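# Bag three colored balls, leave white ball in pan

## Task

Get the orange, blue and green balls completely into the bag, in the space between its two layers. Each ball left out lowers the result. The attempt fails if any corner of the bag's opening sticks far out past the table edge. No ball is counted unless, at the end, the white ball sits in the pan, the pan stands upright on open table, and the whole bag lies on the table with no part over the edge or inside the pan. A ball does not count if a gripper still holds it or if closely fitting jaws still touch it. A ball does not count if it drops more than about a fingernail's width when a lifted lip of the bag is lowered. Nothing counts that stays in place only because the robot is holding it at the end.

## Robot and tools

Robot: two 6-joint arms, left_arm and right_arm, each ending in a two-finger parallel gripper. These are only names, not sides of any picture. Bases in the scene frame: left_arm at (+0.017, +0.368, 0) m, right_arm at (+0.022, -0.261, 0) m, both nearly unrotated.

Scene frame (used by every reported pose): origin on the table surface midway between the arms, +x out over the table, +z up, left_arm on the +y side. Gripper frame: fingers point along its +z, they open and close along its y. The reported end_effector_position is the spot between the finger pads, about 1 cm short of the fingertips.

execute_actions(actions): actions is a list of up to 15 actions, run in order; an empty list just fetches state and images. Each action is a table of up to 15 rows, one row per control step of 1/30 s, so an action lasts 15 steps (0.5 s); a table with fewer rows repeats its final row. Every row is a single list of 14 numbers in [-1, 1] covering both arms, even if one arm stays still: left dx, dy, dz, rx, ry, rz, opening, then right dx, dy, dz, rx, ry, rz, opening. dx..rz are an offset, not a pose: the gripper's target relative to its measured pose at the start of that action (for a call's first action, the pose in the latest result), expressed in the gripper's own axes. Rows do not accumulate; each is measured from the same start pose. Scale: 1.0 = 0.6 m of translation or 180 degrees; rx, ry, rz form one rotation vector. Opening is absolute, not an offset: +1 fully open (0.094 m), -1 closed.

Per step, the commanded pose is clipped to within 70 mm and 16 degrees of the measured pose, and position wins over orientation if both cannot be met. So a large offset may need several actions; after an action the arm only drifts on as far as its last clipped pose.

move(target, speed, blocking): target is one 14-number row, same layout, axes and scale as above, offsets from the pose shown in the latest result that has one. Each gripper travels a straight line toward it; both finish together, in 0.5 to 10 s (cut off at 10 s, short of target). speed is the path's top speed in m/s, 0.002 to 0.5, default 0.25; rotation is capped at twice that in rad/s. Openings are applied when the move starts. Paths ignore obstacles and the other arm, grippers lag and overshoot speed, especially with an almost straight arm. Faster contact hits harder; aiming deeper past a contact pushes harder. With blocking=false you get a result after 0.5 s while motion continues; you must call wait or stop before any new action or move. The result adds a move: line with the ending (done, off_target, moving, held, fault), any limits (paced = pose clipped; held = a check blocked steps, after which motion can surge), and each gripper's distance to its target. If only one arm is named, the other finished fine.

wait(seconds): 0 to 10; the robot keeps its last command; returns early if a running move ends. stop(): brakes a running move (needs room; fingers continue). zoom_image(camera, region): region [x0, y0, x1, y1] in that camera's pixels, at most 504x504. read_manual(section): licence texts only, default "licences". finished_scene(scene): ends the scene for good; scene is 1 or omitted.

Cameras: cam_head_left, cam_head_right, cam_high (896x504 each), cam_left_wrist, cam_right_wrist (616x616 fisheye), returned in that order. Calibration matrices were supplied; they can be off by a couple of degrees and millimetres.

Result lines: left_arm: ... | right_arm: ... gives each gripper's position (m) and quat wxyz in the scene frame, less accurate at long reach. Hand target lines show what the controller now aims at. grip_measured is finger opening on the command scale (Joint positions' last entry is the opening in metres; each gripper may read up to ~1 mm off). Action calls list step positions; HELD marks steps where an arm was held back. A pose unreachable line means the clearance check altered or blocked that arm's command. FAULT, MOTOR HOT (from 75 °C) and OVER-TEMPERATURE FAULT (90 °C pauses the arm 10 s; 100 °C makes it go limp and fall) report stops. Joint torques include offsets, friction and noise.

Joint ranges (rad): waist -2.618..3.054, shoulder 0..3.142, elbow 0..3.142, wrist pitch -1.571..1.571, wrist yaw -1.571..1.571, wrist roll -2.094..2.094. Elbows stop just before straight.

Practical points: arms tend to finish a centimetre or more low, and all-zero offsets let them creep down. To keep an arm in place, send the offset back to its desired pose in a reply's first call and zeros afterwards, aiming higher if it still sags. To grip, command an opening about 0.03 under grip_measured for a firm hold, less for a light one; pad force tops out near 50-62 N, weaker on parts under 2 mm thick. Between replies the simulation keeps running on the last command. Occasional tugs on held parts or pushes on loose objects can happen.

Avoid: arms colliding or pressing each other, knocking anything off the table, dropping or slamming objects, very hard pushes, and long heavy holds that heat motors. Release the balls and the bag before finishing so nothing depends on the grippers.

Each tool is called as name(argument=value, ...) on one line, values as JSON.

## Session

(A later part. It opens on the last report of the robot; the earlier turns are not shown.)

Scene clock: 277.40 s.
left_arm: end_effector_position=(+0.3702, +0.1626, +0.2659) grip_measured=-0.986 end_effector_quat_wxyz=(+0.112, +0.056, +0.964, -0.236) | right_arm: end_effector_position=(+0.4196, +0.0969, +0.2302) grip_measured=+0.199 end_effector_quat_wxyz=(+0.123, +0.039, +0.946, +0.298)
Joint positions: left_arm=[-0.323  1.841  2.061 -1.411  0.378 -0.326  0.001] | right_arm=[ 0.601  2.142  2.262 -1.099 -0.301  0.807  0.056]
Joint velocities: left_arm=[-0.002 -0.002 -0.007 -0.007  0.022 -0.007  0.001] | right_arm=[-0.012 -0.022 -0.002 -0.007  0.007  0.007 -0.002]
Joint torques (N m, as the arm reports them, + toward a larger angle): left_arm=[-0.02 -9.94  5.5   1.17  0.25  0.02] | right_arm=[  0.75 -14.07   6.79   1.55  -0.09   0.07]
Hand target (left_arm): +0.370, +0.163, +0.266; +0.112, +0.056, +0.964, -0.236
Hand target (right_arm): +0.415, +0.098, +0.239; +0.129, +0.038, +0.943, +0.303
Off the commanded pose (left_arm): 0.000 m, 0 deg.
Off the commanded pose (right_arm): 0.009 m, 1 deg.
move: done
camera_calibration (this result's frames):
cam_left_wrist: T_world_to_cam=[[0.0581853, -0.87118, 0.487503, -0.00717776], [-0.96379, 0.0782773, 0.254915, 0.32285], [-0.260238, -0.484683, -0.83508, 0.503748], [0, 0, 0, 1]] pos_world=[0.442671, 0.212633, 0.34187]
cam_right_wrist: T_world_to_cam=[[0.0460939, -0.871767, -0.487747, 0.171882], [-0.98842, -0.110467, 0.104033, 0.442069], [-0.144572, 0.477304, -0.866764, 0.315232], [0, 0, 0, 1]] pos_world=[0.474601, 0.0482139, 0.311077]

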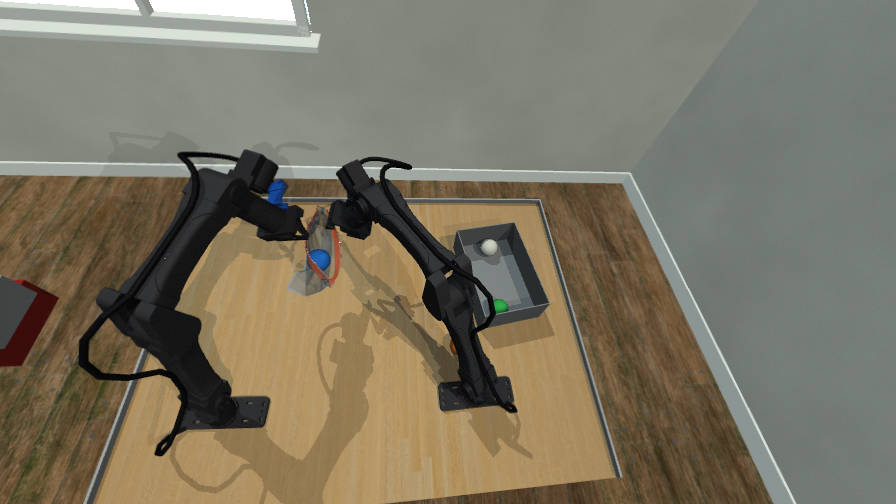

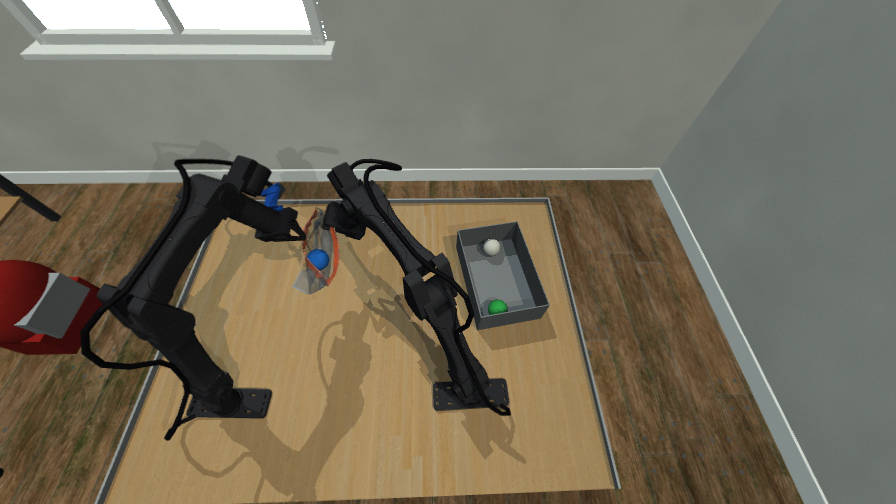

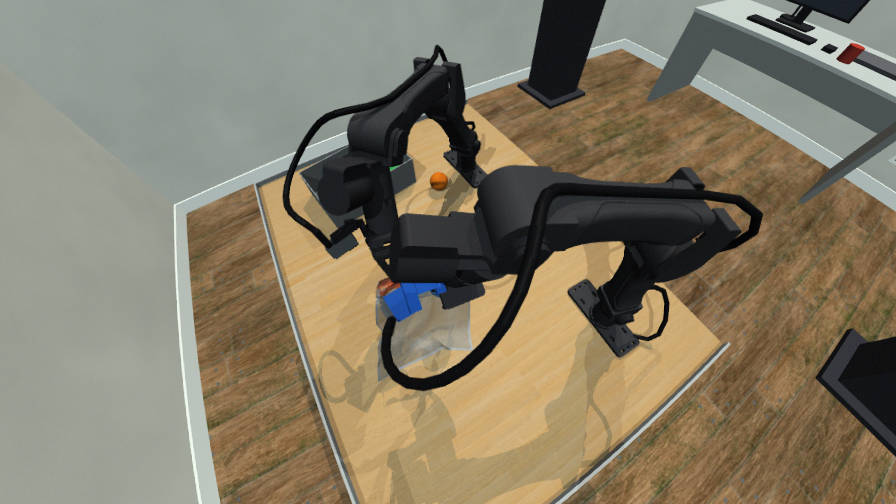

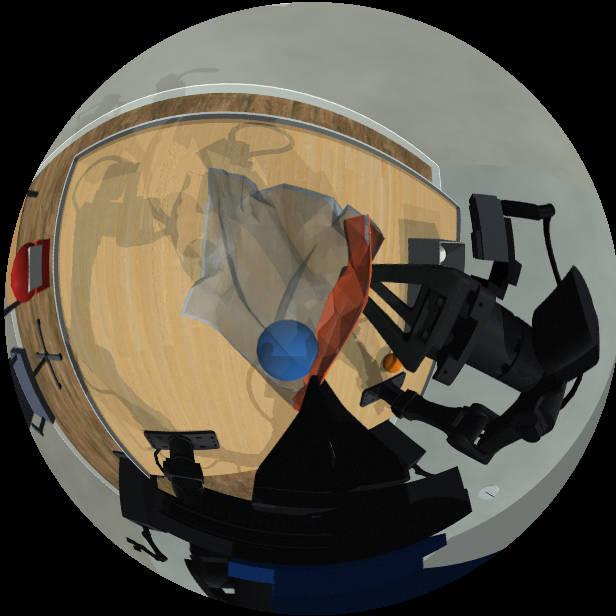

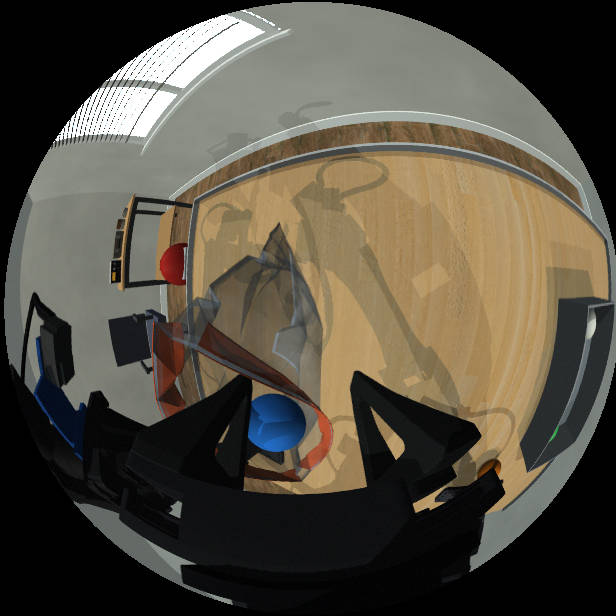

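move(target=[0,0,0,0,0,0,-1,0.02,0.035,0.03,0,0,0,0.2], speed=0.03)

Scene clock: 279.00 s.
left_arm: end_effector_position=(+0.3702, +0.1626, +0.2659) grip_measured=-0.986 end_effector_quat_wxyz=(+0.112, +0.056, +0.964, -0.236) | right_arm: end_effector_position=(+0.4098, +0.1206, +0.2281) grip_measured=+0.199 end_effector_quat_wxyz=(+0.121, +0.038, +0.946, +0.299)
Joint positions: left_arm=[-0.323  1.841  2.061 -1.411  0.378 -0.326  0.001] | right_arm=[ 0.656  2.175  2.304 -1.096 -0.274  0.852  0.056]
Joint velocities: left_arm=[ 0.007 -0.002 -0.002 -0.037  0.051  0.037 -0.   ] | right_arm=[ 0.027 -0.012  0.002 -0.007  0.022 -0.022 -0.   ]
Joint torques (N m, as the arm reports them, + toward a larger angle): left_arm=[ -0.01 -10.07   5.48   1.19   0.25   0.01] | right_arm=[  0.68 -10.84   9.89   1.54  -0.08   0.06]
Hand target (left_arm): +0.370, +0.163, +0.266; +0.112, +0.056, +0.964, -0.236
Hand target (right_arm): +0.412, +0.126, +0.225; +0.122, +0.039, +0.946, +0.299
Off the commanded pose (left_arm): 0.000 m, 0 deg.
Off the commanded pose (right_arm): 0.006 m, 0 deg.
move: done
camera_calibration (this result's frames):
cam_left_wrist: T_world_to_cam=[[0.0581853, -0.87118, 0.487503, -0.00717776], [-0.96379, 0.0782773, 0.254915, 0.32285], [-0.260238, -0.484683, -0.83508, 0.503748], [0, 0, 0, 1]] pos_world=[0.442671, 0.212633, 0.34187]
cam_right_wrist: T_world_to_cam=[[0.0485538, -0.870883, -0.489086, 0.191176], [-0.987797, -0.114416, 0.105671, 0.435049], [-0.147986, 0.477987, -0.865811, 0.301772], [0, 0, 0, 1]] pos_world=[0.465116, 0.0720254, 0.308807]

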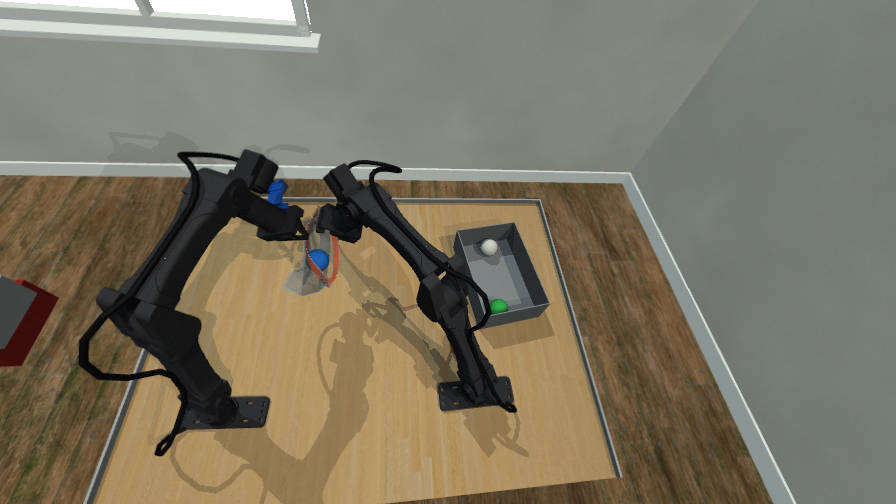

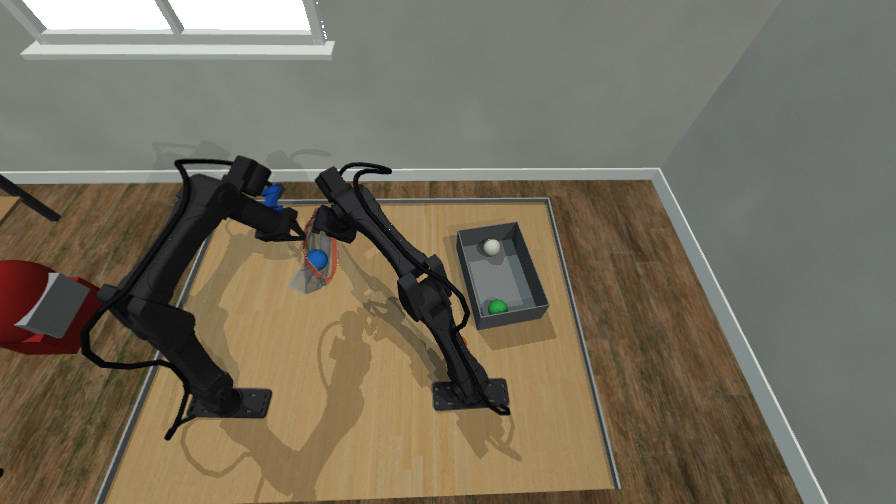

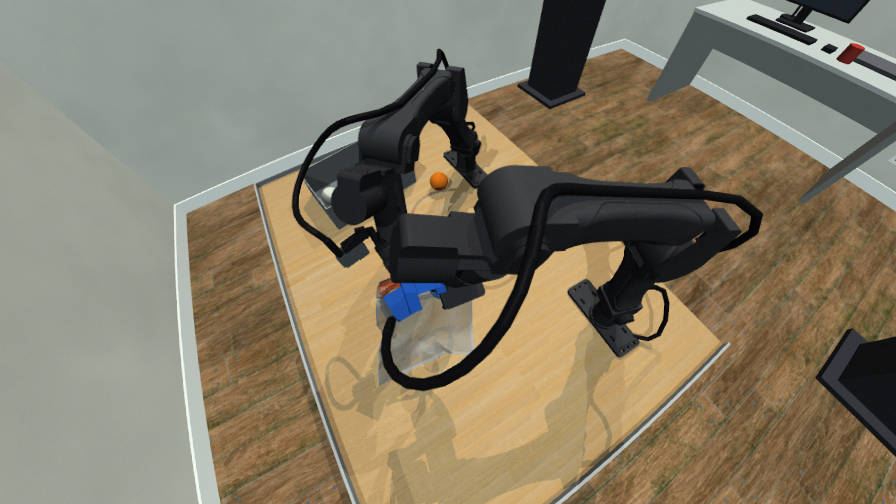

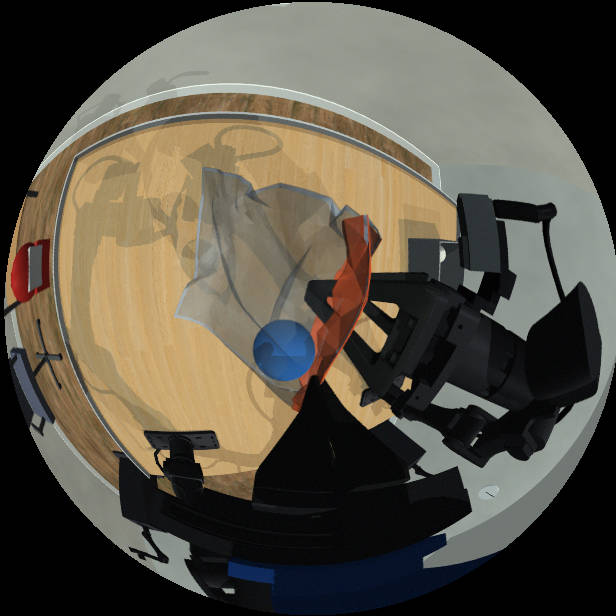

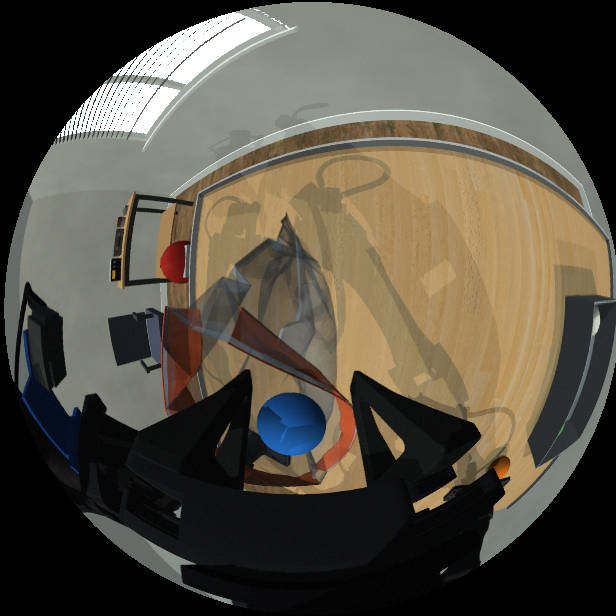

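move(target=[0,0,0,0,0,0,-1,0,-0.01,0.045,0,0,0,0.2], speed=0.03)

move(target=[0,0,0,0,0,0,-1,0,0.008,0,0,0,0,-1], speed=0.03)

move(target=[0,0,0,0,0,0,-1,0,0.0,-0.06,0,0,0,-1], speed=0.03)

Scene clock: 280.53 s.
left_arm: end_effector_position=(+0.3702, +0.1626, +0.2659) grip_measured=-0.986 end_effector_quat_wxyz=(+0.112, +0.056, +0.964, -0.236) | right_arm: end_effector_position=(+0.4171, +0.1264, +0.2166) grip_measured=+0.199 end_effector_quat_wxyz=(+0.129, +0.036, +0.943, +0.305)
Joint positions: left_arm=[-0.323  1.841  2.061 -1.411  0.378 -0.326  0.001] | right_arm=[ 0.656  2.175  2.244 -1.014 -0.273  0.853  0.056]
Joint velocities: left_arm=[ 0.012 -0.012 -0.017 -0.095  0.007  0.007 -0.   ] | right_arm=[ 0.002 -0.012 -0.007 -0.051 -0.051  0.007 -0.   ]
Joint torques (N m, as the arm reports them, + toward a larger angle): left_arm=[ -0.08 -10.04   5.54   1.17   0.23  -0.02] | right_arm=[  0.71 -11.03   6.95   1.58  -0.1    0.05]
Hand target (left_arm): +0.370, +0.163, +0.266; +0.112, +0.056, +0.964, -0.236
Hand target (right_arm): +0.416, +0.131, +0.203; +0.121, +0.037, +0.946, +0.299
Off the commanded pose (left_arm): 0.000 m, 0 deg.
Off the commanded pose (right_arm): 0.014 m, 1 deg.
move: off_target (right_arm)
camera_calibration (this result's frames):
cam_left_wrist: T_world_to_cam=[[0.0581853, -0.87118, 0.487503, -0.00717776], [-0.96379, 0.0782773, 0.254915, 0.32285], [-0.260238, -0.484683, -0.83508, 0.503748], [0, 0, 0, 1]] pos_world=[0.442671, 0.212633, 0.34187]
cam_right_wrist: T_world_to_cam=[[0.0558041, -0.864383, -0.499727, 0.188737], [-0.989512, -0.114671, 0.0878493, 0.448754], [-0.13324, 0.489584, -0.861716, 0.281633], [0, 0, 0, 1]] pos_world=[0.47104, 0.0767174, 0.297582]

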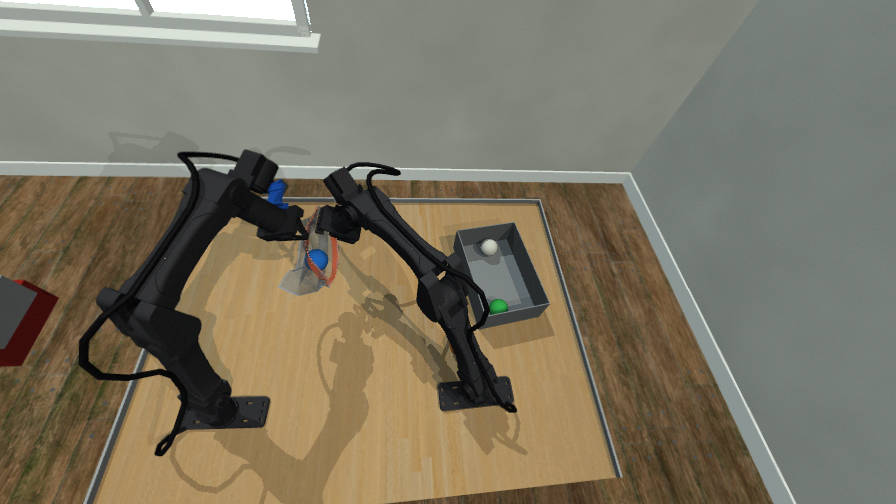

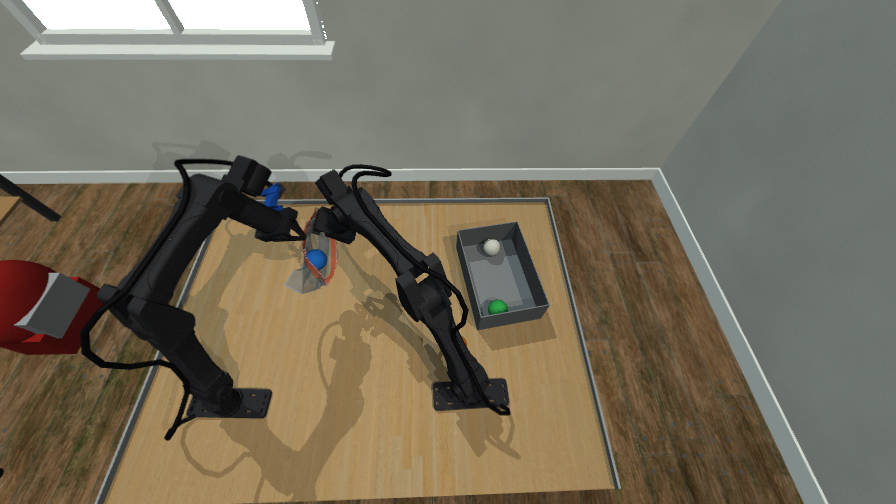

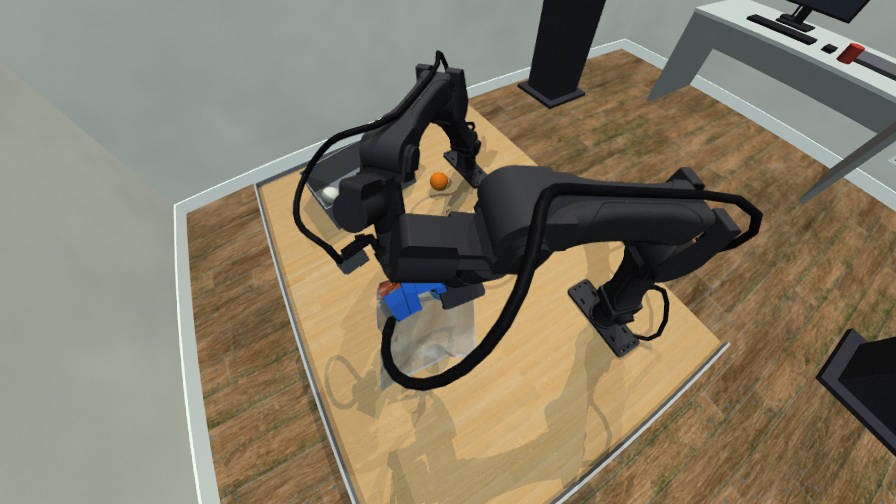

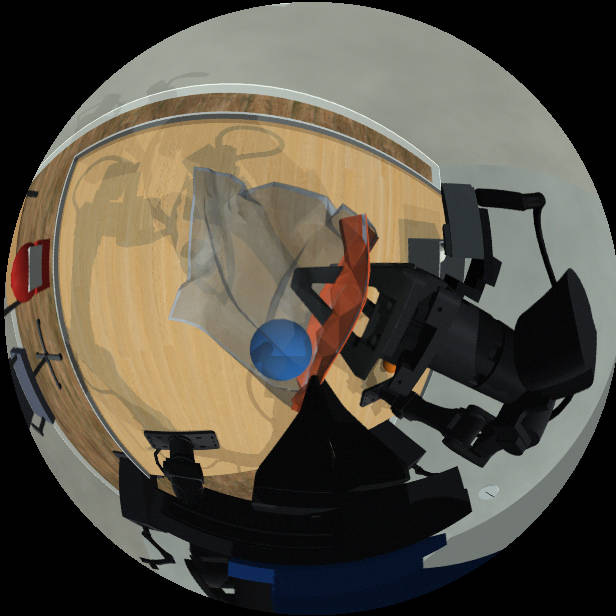

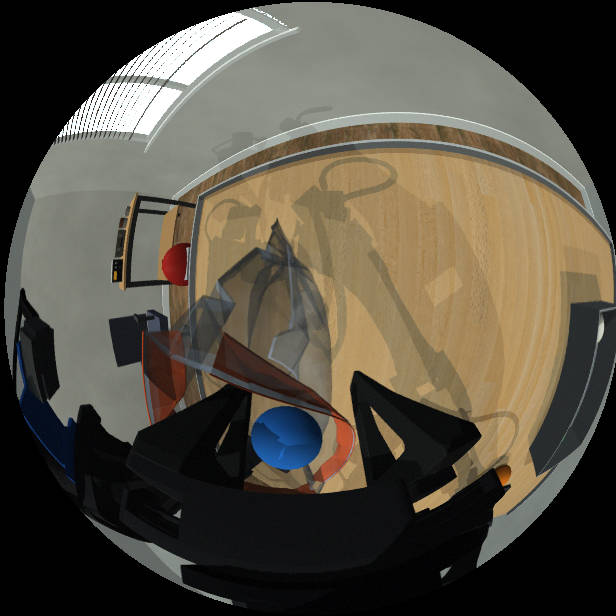

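Scene clock: 281.27 s.
left_arm: end_effector_position=(+0.3702, +0.1626, +0.2659) grip_measured=-0.986 end_effector_quat_wxyz=(+0.112, +0.056, +0.964, -0.236) | right_arm: end_effector_position=(+0.4189, +0.1279, +0.2242) grip_measured=-0.995 end_effector_quat_wxyz=(+0.136, +0.035, +0.940, +0.311)
Joint positions: left_arm=[-0.323  1.841  2.061 -1.411  0.378 -0.326  0.001] | right_arm=[ 0.656  2.175  2.264 -1.014 -0.273  0.853  0.   ]
Joint velocities: left_arm=[-0.017 -0.017 -0.012  0.007  0.022 -0.081  0.   ] | right_arm=[ 0.012 -0.017 -0.022  0.022 -0.095 -0.007  0.001]
Joint torques (N m, as the arm reports them, + toward a larger angle): left_arm=[ -0.03 -10.05   5.48   1.16   0.26   0.  ] | right_arm=[  0.62 -11.17  10.02   1.41  -0.09   0.05]
Hand target (left_arm): +0.370, +0.163, +0.266; +0.112, +0.056, +0.964, -0.236
Hand target (right_arm): +0.417, +0.130, +0.219; +0.129, +0.036, +0.943, +0.306
Off the commanded pose (left_arm): 0.000 m, 0 deg.
Off the commanded pose (right_arm): 0.006 m, 1 deg.
move: done
camera_calibration (this result's frames):
cam_left_wrist: T_world_to_cam=[[0.0581853, -0.87118, 0.487503, -0.00717776], [-0.96379, 0.0782773, 0.254915, 0.32285], [-0.260238, -0.484683, -0.83508, 0.503748], [0, 0, 0, 1]] pos_world=[0.442671, 0.212633, 0.34187]
cam_right_wrist: T_world_to_cam=[[0.0635474, -0.858037, -0.509641, 0.191861], [-0.990732, -0.115671, 0.0712096, 0.45438], [-0.120051, 0.500392, -0.857435, 0.279838], [0, 0, 0, 1]] pos_world=[0.471572, 0.0771532, 0.305367]

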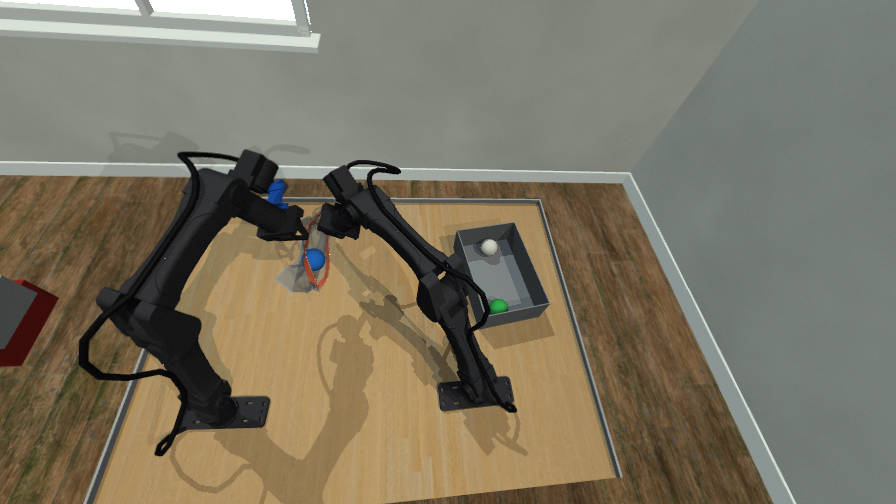

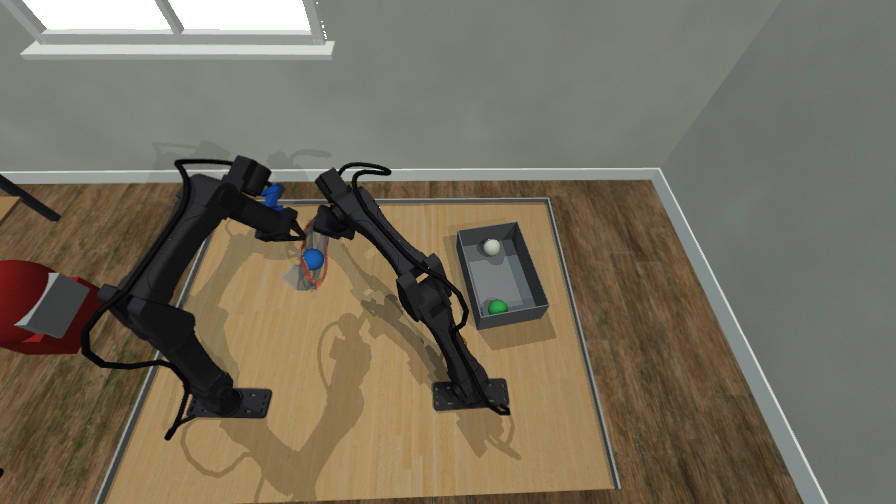

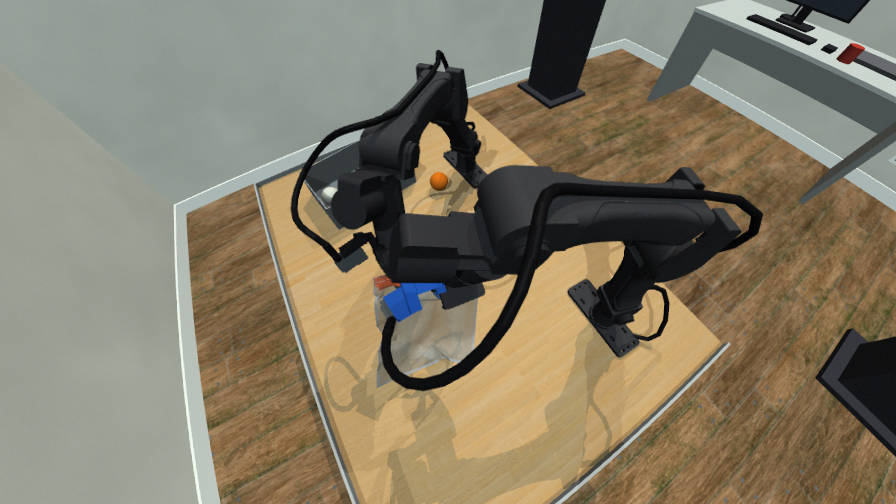

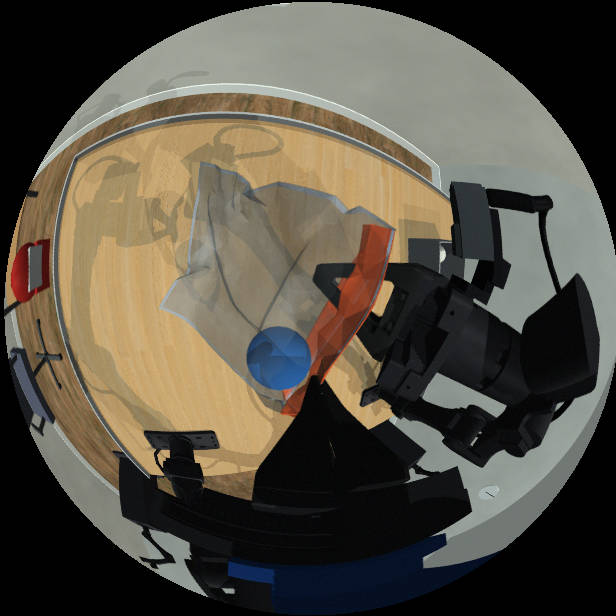

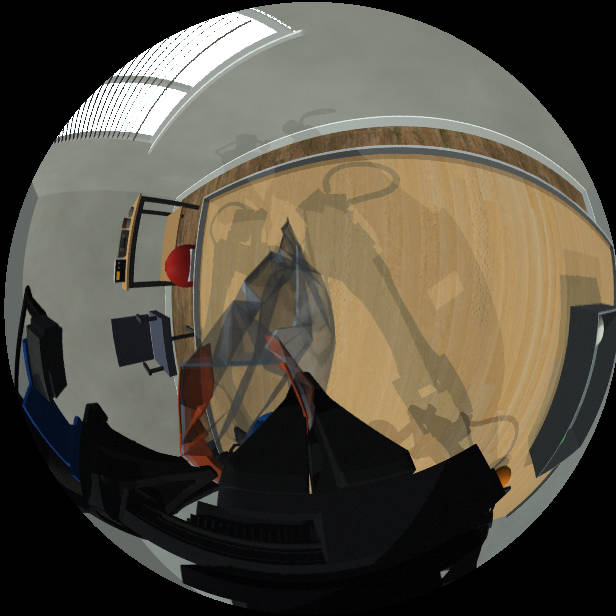

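Scene clock: 282.77 s.
left_arm: end_effector_position=(+0.3702, +0.1626, +0.2659) grip_measured=-0.986 end_effector_quat_wxyz=(+0.112, +0.056, +0.964, -0.236) | right_arm: end_effector_position=(+0.4109, +0.1135, +0.2343) grip_measured=-0.995 end_effector_quat_wxyz=(+0.127, +0.040, +0.943, +0.305)
Joint positions: left_arm=[-0.323  1.841  2.061 -1.411  0.378 -0.326  0.001] | right_arm=[ 0.642  2.139  2.264 -1.075 -0.281  0.848  0.   ]
Joint velocities: left_arm=[-0.027  0.007  0.002 -0.066 -0.037 -0.022  0.001] | right_arm=[-0.007 -0.012  0.022 -0.051  0.051 -0.037  0.   ]
Joint torques (N m, as the arm reports them, + toward a larger angle): left_arm=[ 0.   -9.9   5.5   1.18  0.24  0.01] | right_arm=[ -0.73 -14.07  10.02   1.36  -0.21  -0.11]
Hand target (left_arm): +0.370, +0.163, +0.266; +0.112, +0.056, +0.964, -0.236
Hand target (right_arm): +0.409, +0.107, +0.252; +0.136, +0.035, +0.940, +0.311
Off the commanded pose (left_arm): 0.000 m, 0 deg.
Off the commanded pose (right_arm): 0.019 m, 1 deg.
move: off_target (right_arm)
camera_calibration (this result's frames):
cam_left_wrist: T_world_to_cam=[[0.0581853, -0.87118, 0.487503, -0.00717776], [-0.96379, 0.0782773, 0.254915, 0.32285], [-0.260238, -0.484683, -0.83508, 0.503748], [0, 0, 0, 1]] pos_world=[0.442671, 0.212633, 0.34187]
cam_right_wrist: T_world_to_cam=[[0.0479934, -0.864673, -0.500037, 0.190052], [-0.989628, -0.109025, 0.0935444, 0.437659], [-0.135402, 0.490361, -0.860937, 0.303013], [0, 0, 0, 1]] pos_world=[0.465027, 0.063463, 0.314968]

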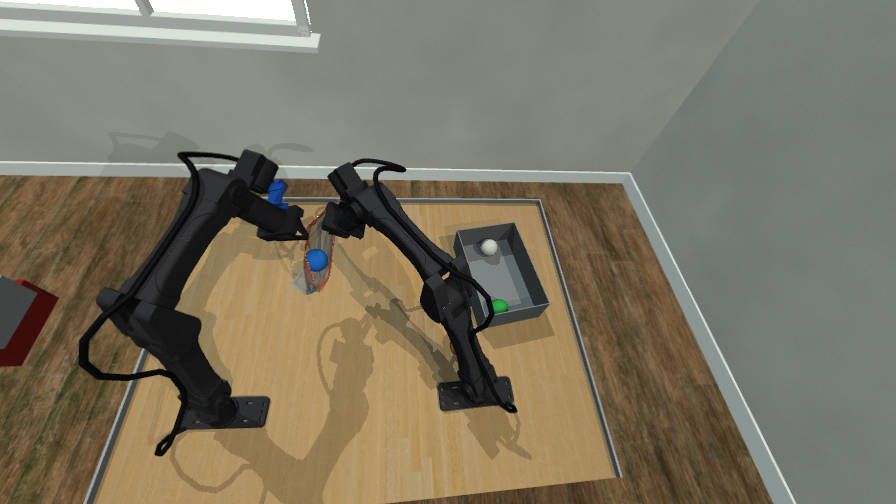

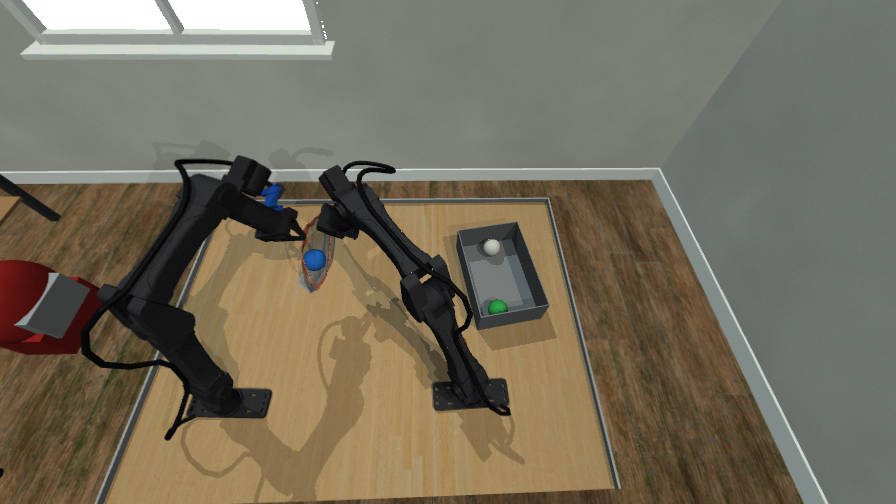

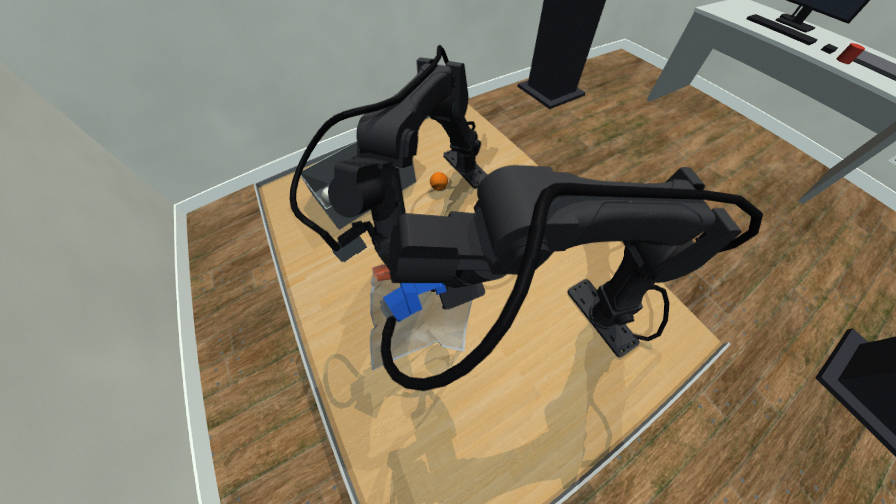

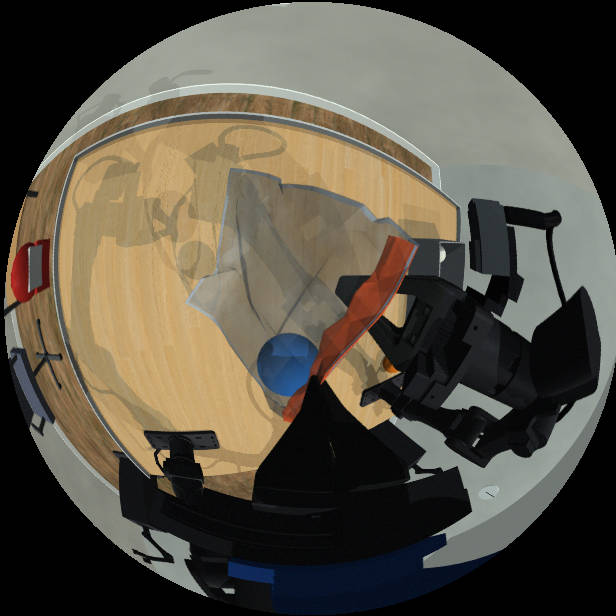

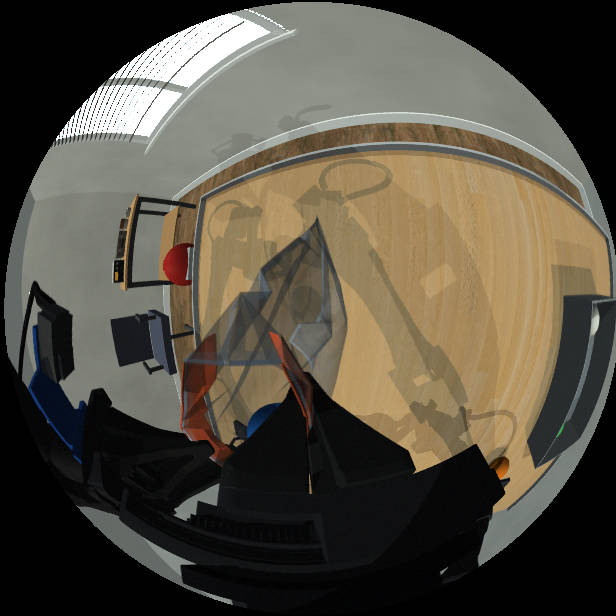

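move(target=[0,0,0,0,0,0,-1,-0.02,0.065,-0.07,0,0,0,-1], speed=0.025)

zoom_image(camera="cam_head_left", region=[240,150,440,310])

Scene clock: 285.70 s.
left_arm: end_effector_position=(+0.3702, +0.1626, +0.2659) grip_measured=-0.986 end_effector_quat_wxyz=(+0.112, +0.056, +0.964, -0.236) | right_arm: end_effector_position=(+0.4134, +0.1152, +0.2910) grip_measured=-0.995 end_effector_quat_wxyz=(+0.146, +0.043, +0.934, +0.324)
Joint positions: left_arm=[-0.323  1.841  2.061 -1.411  0.378 -0.326  0.001] | right_arm=[ 0.642  2.348  2.859 -1.403 -0.28   0.864  0.   ]
Joint velocities: left_arm=[-0.012  0.007 -0.017 -0.022  0.037  0.066  0.001] | right_arm=[ 0.017  0.002 -0.007 -0.037  0.037 -0.095 -0.001]
Joint torques (N m, as the arm reports them, + toward a larger angle): left_arm=[ 0.05 -9.99  5.57  1.17  0.24  0.01] | right_arm=[  0.92 -11.89   8.73   1.51  -0.1    0.09]
Hand target (left_arm): +0.370, +0.163, +0.266; +0.112, +0.056, +0.964, -0.236
Hand target (right_arm): +0.410, +0.119, +0.292; +0.145, +0.043, +0.934, +0.324
Off the commanded pose (left_arm): 0.000 m, 0 deg.
Off the commanded pose (right_arm): 0.005 m, 3 deg.
elbow stopped short (right arm): the move would have taken joint 3 (elbow) straighter than the controller allows; a more bent joint 3 avoids this.
move: off_target (right_arm)
camera_calibration (this result's frames):
cam_left_wrist: T_world_to_cam=[[0.0581853, -0.87118, 0.487503, -0.00717776], [-0.96379, 0.0782773, 0.254915, 0.32285], [-0.260238, -0.484683, -0.83508, 0.503748], [0, 0, 0, 1]] pos_world=[0.442671, 0.212633, 0.34187]
cam_right_wrist: T_world_to_cam=[[0.0566731, -0.844392, -0.532719, 0.223351], [-0.993694, -0.099414, 0.0518636, 0.44772], [-0.096753, 0.52642, -0.844701, 0.326421], [0, 0, 0, 1]] pos_world=[0.463821, 0.0612709, 0.371491]

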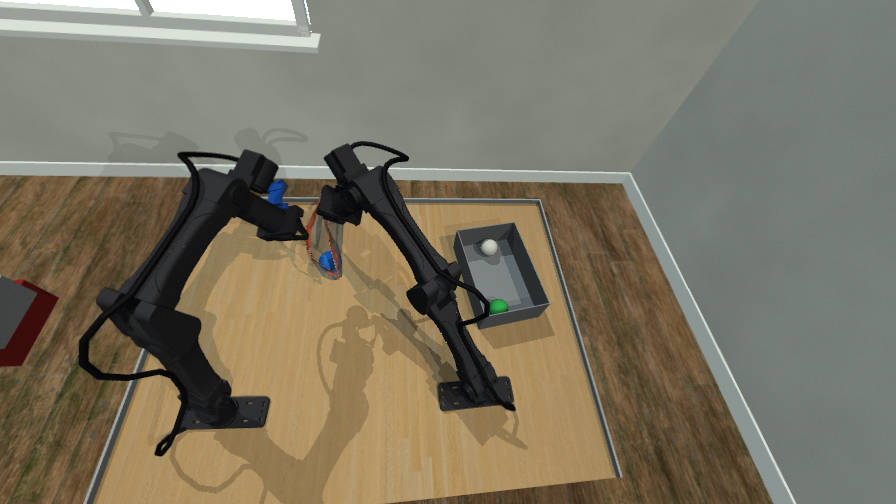

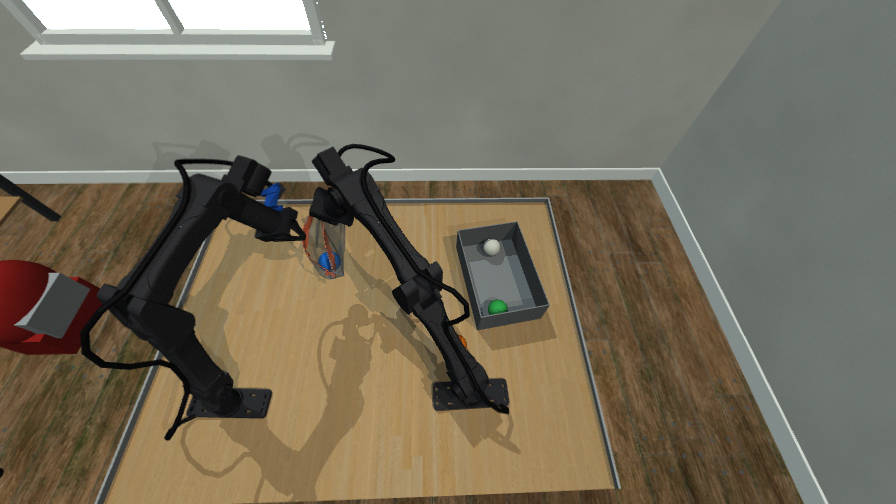

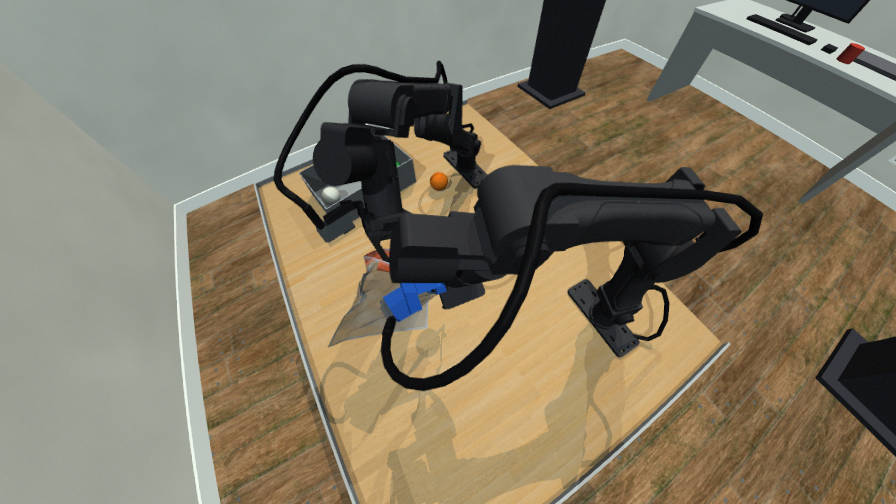

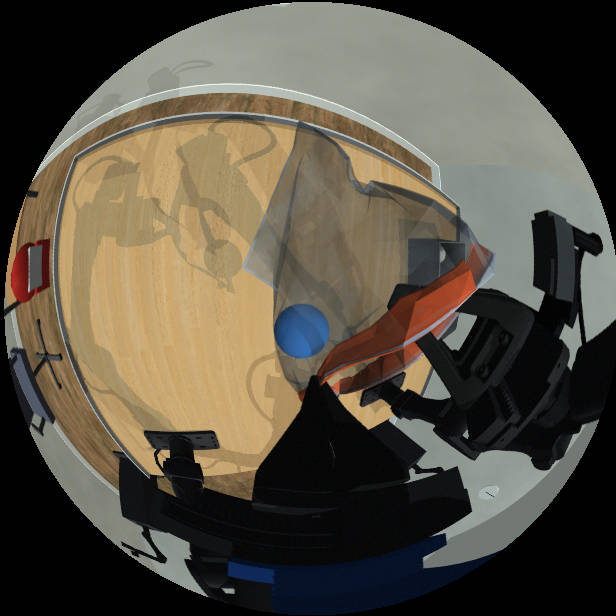

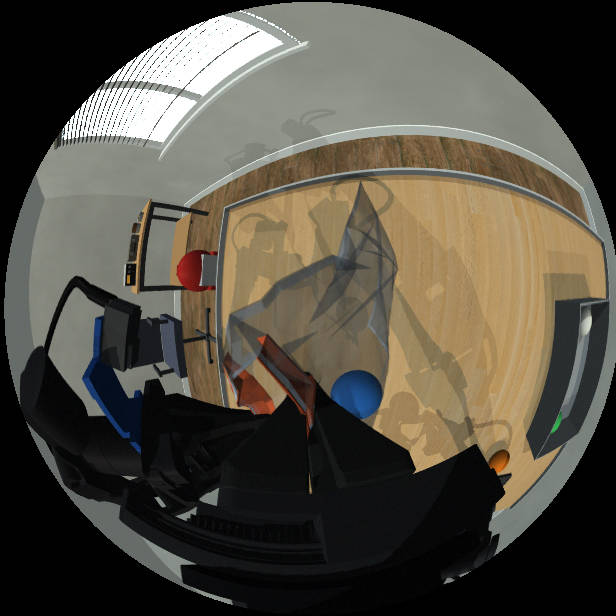

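Region (240, 150, 440, 310) of cam_head_left's 896x504 image, scaled by 2.520, with more detail than that image has; it fills the top 403 rows of this view, and the rest is white.

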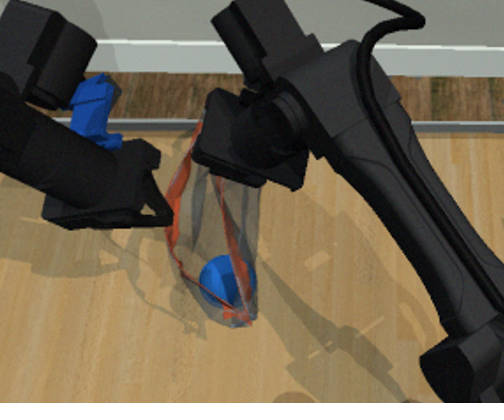

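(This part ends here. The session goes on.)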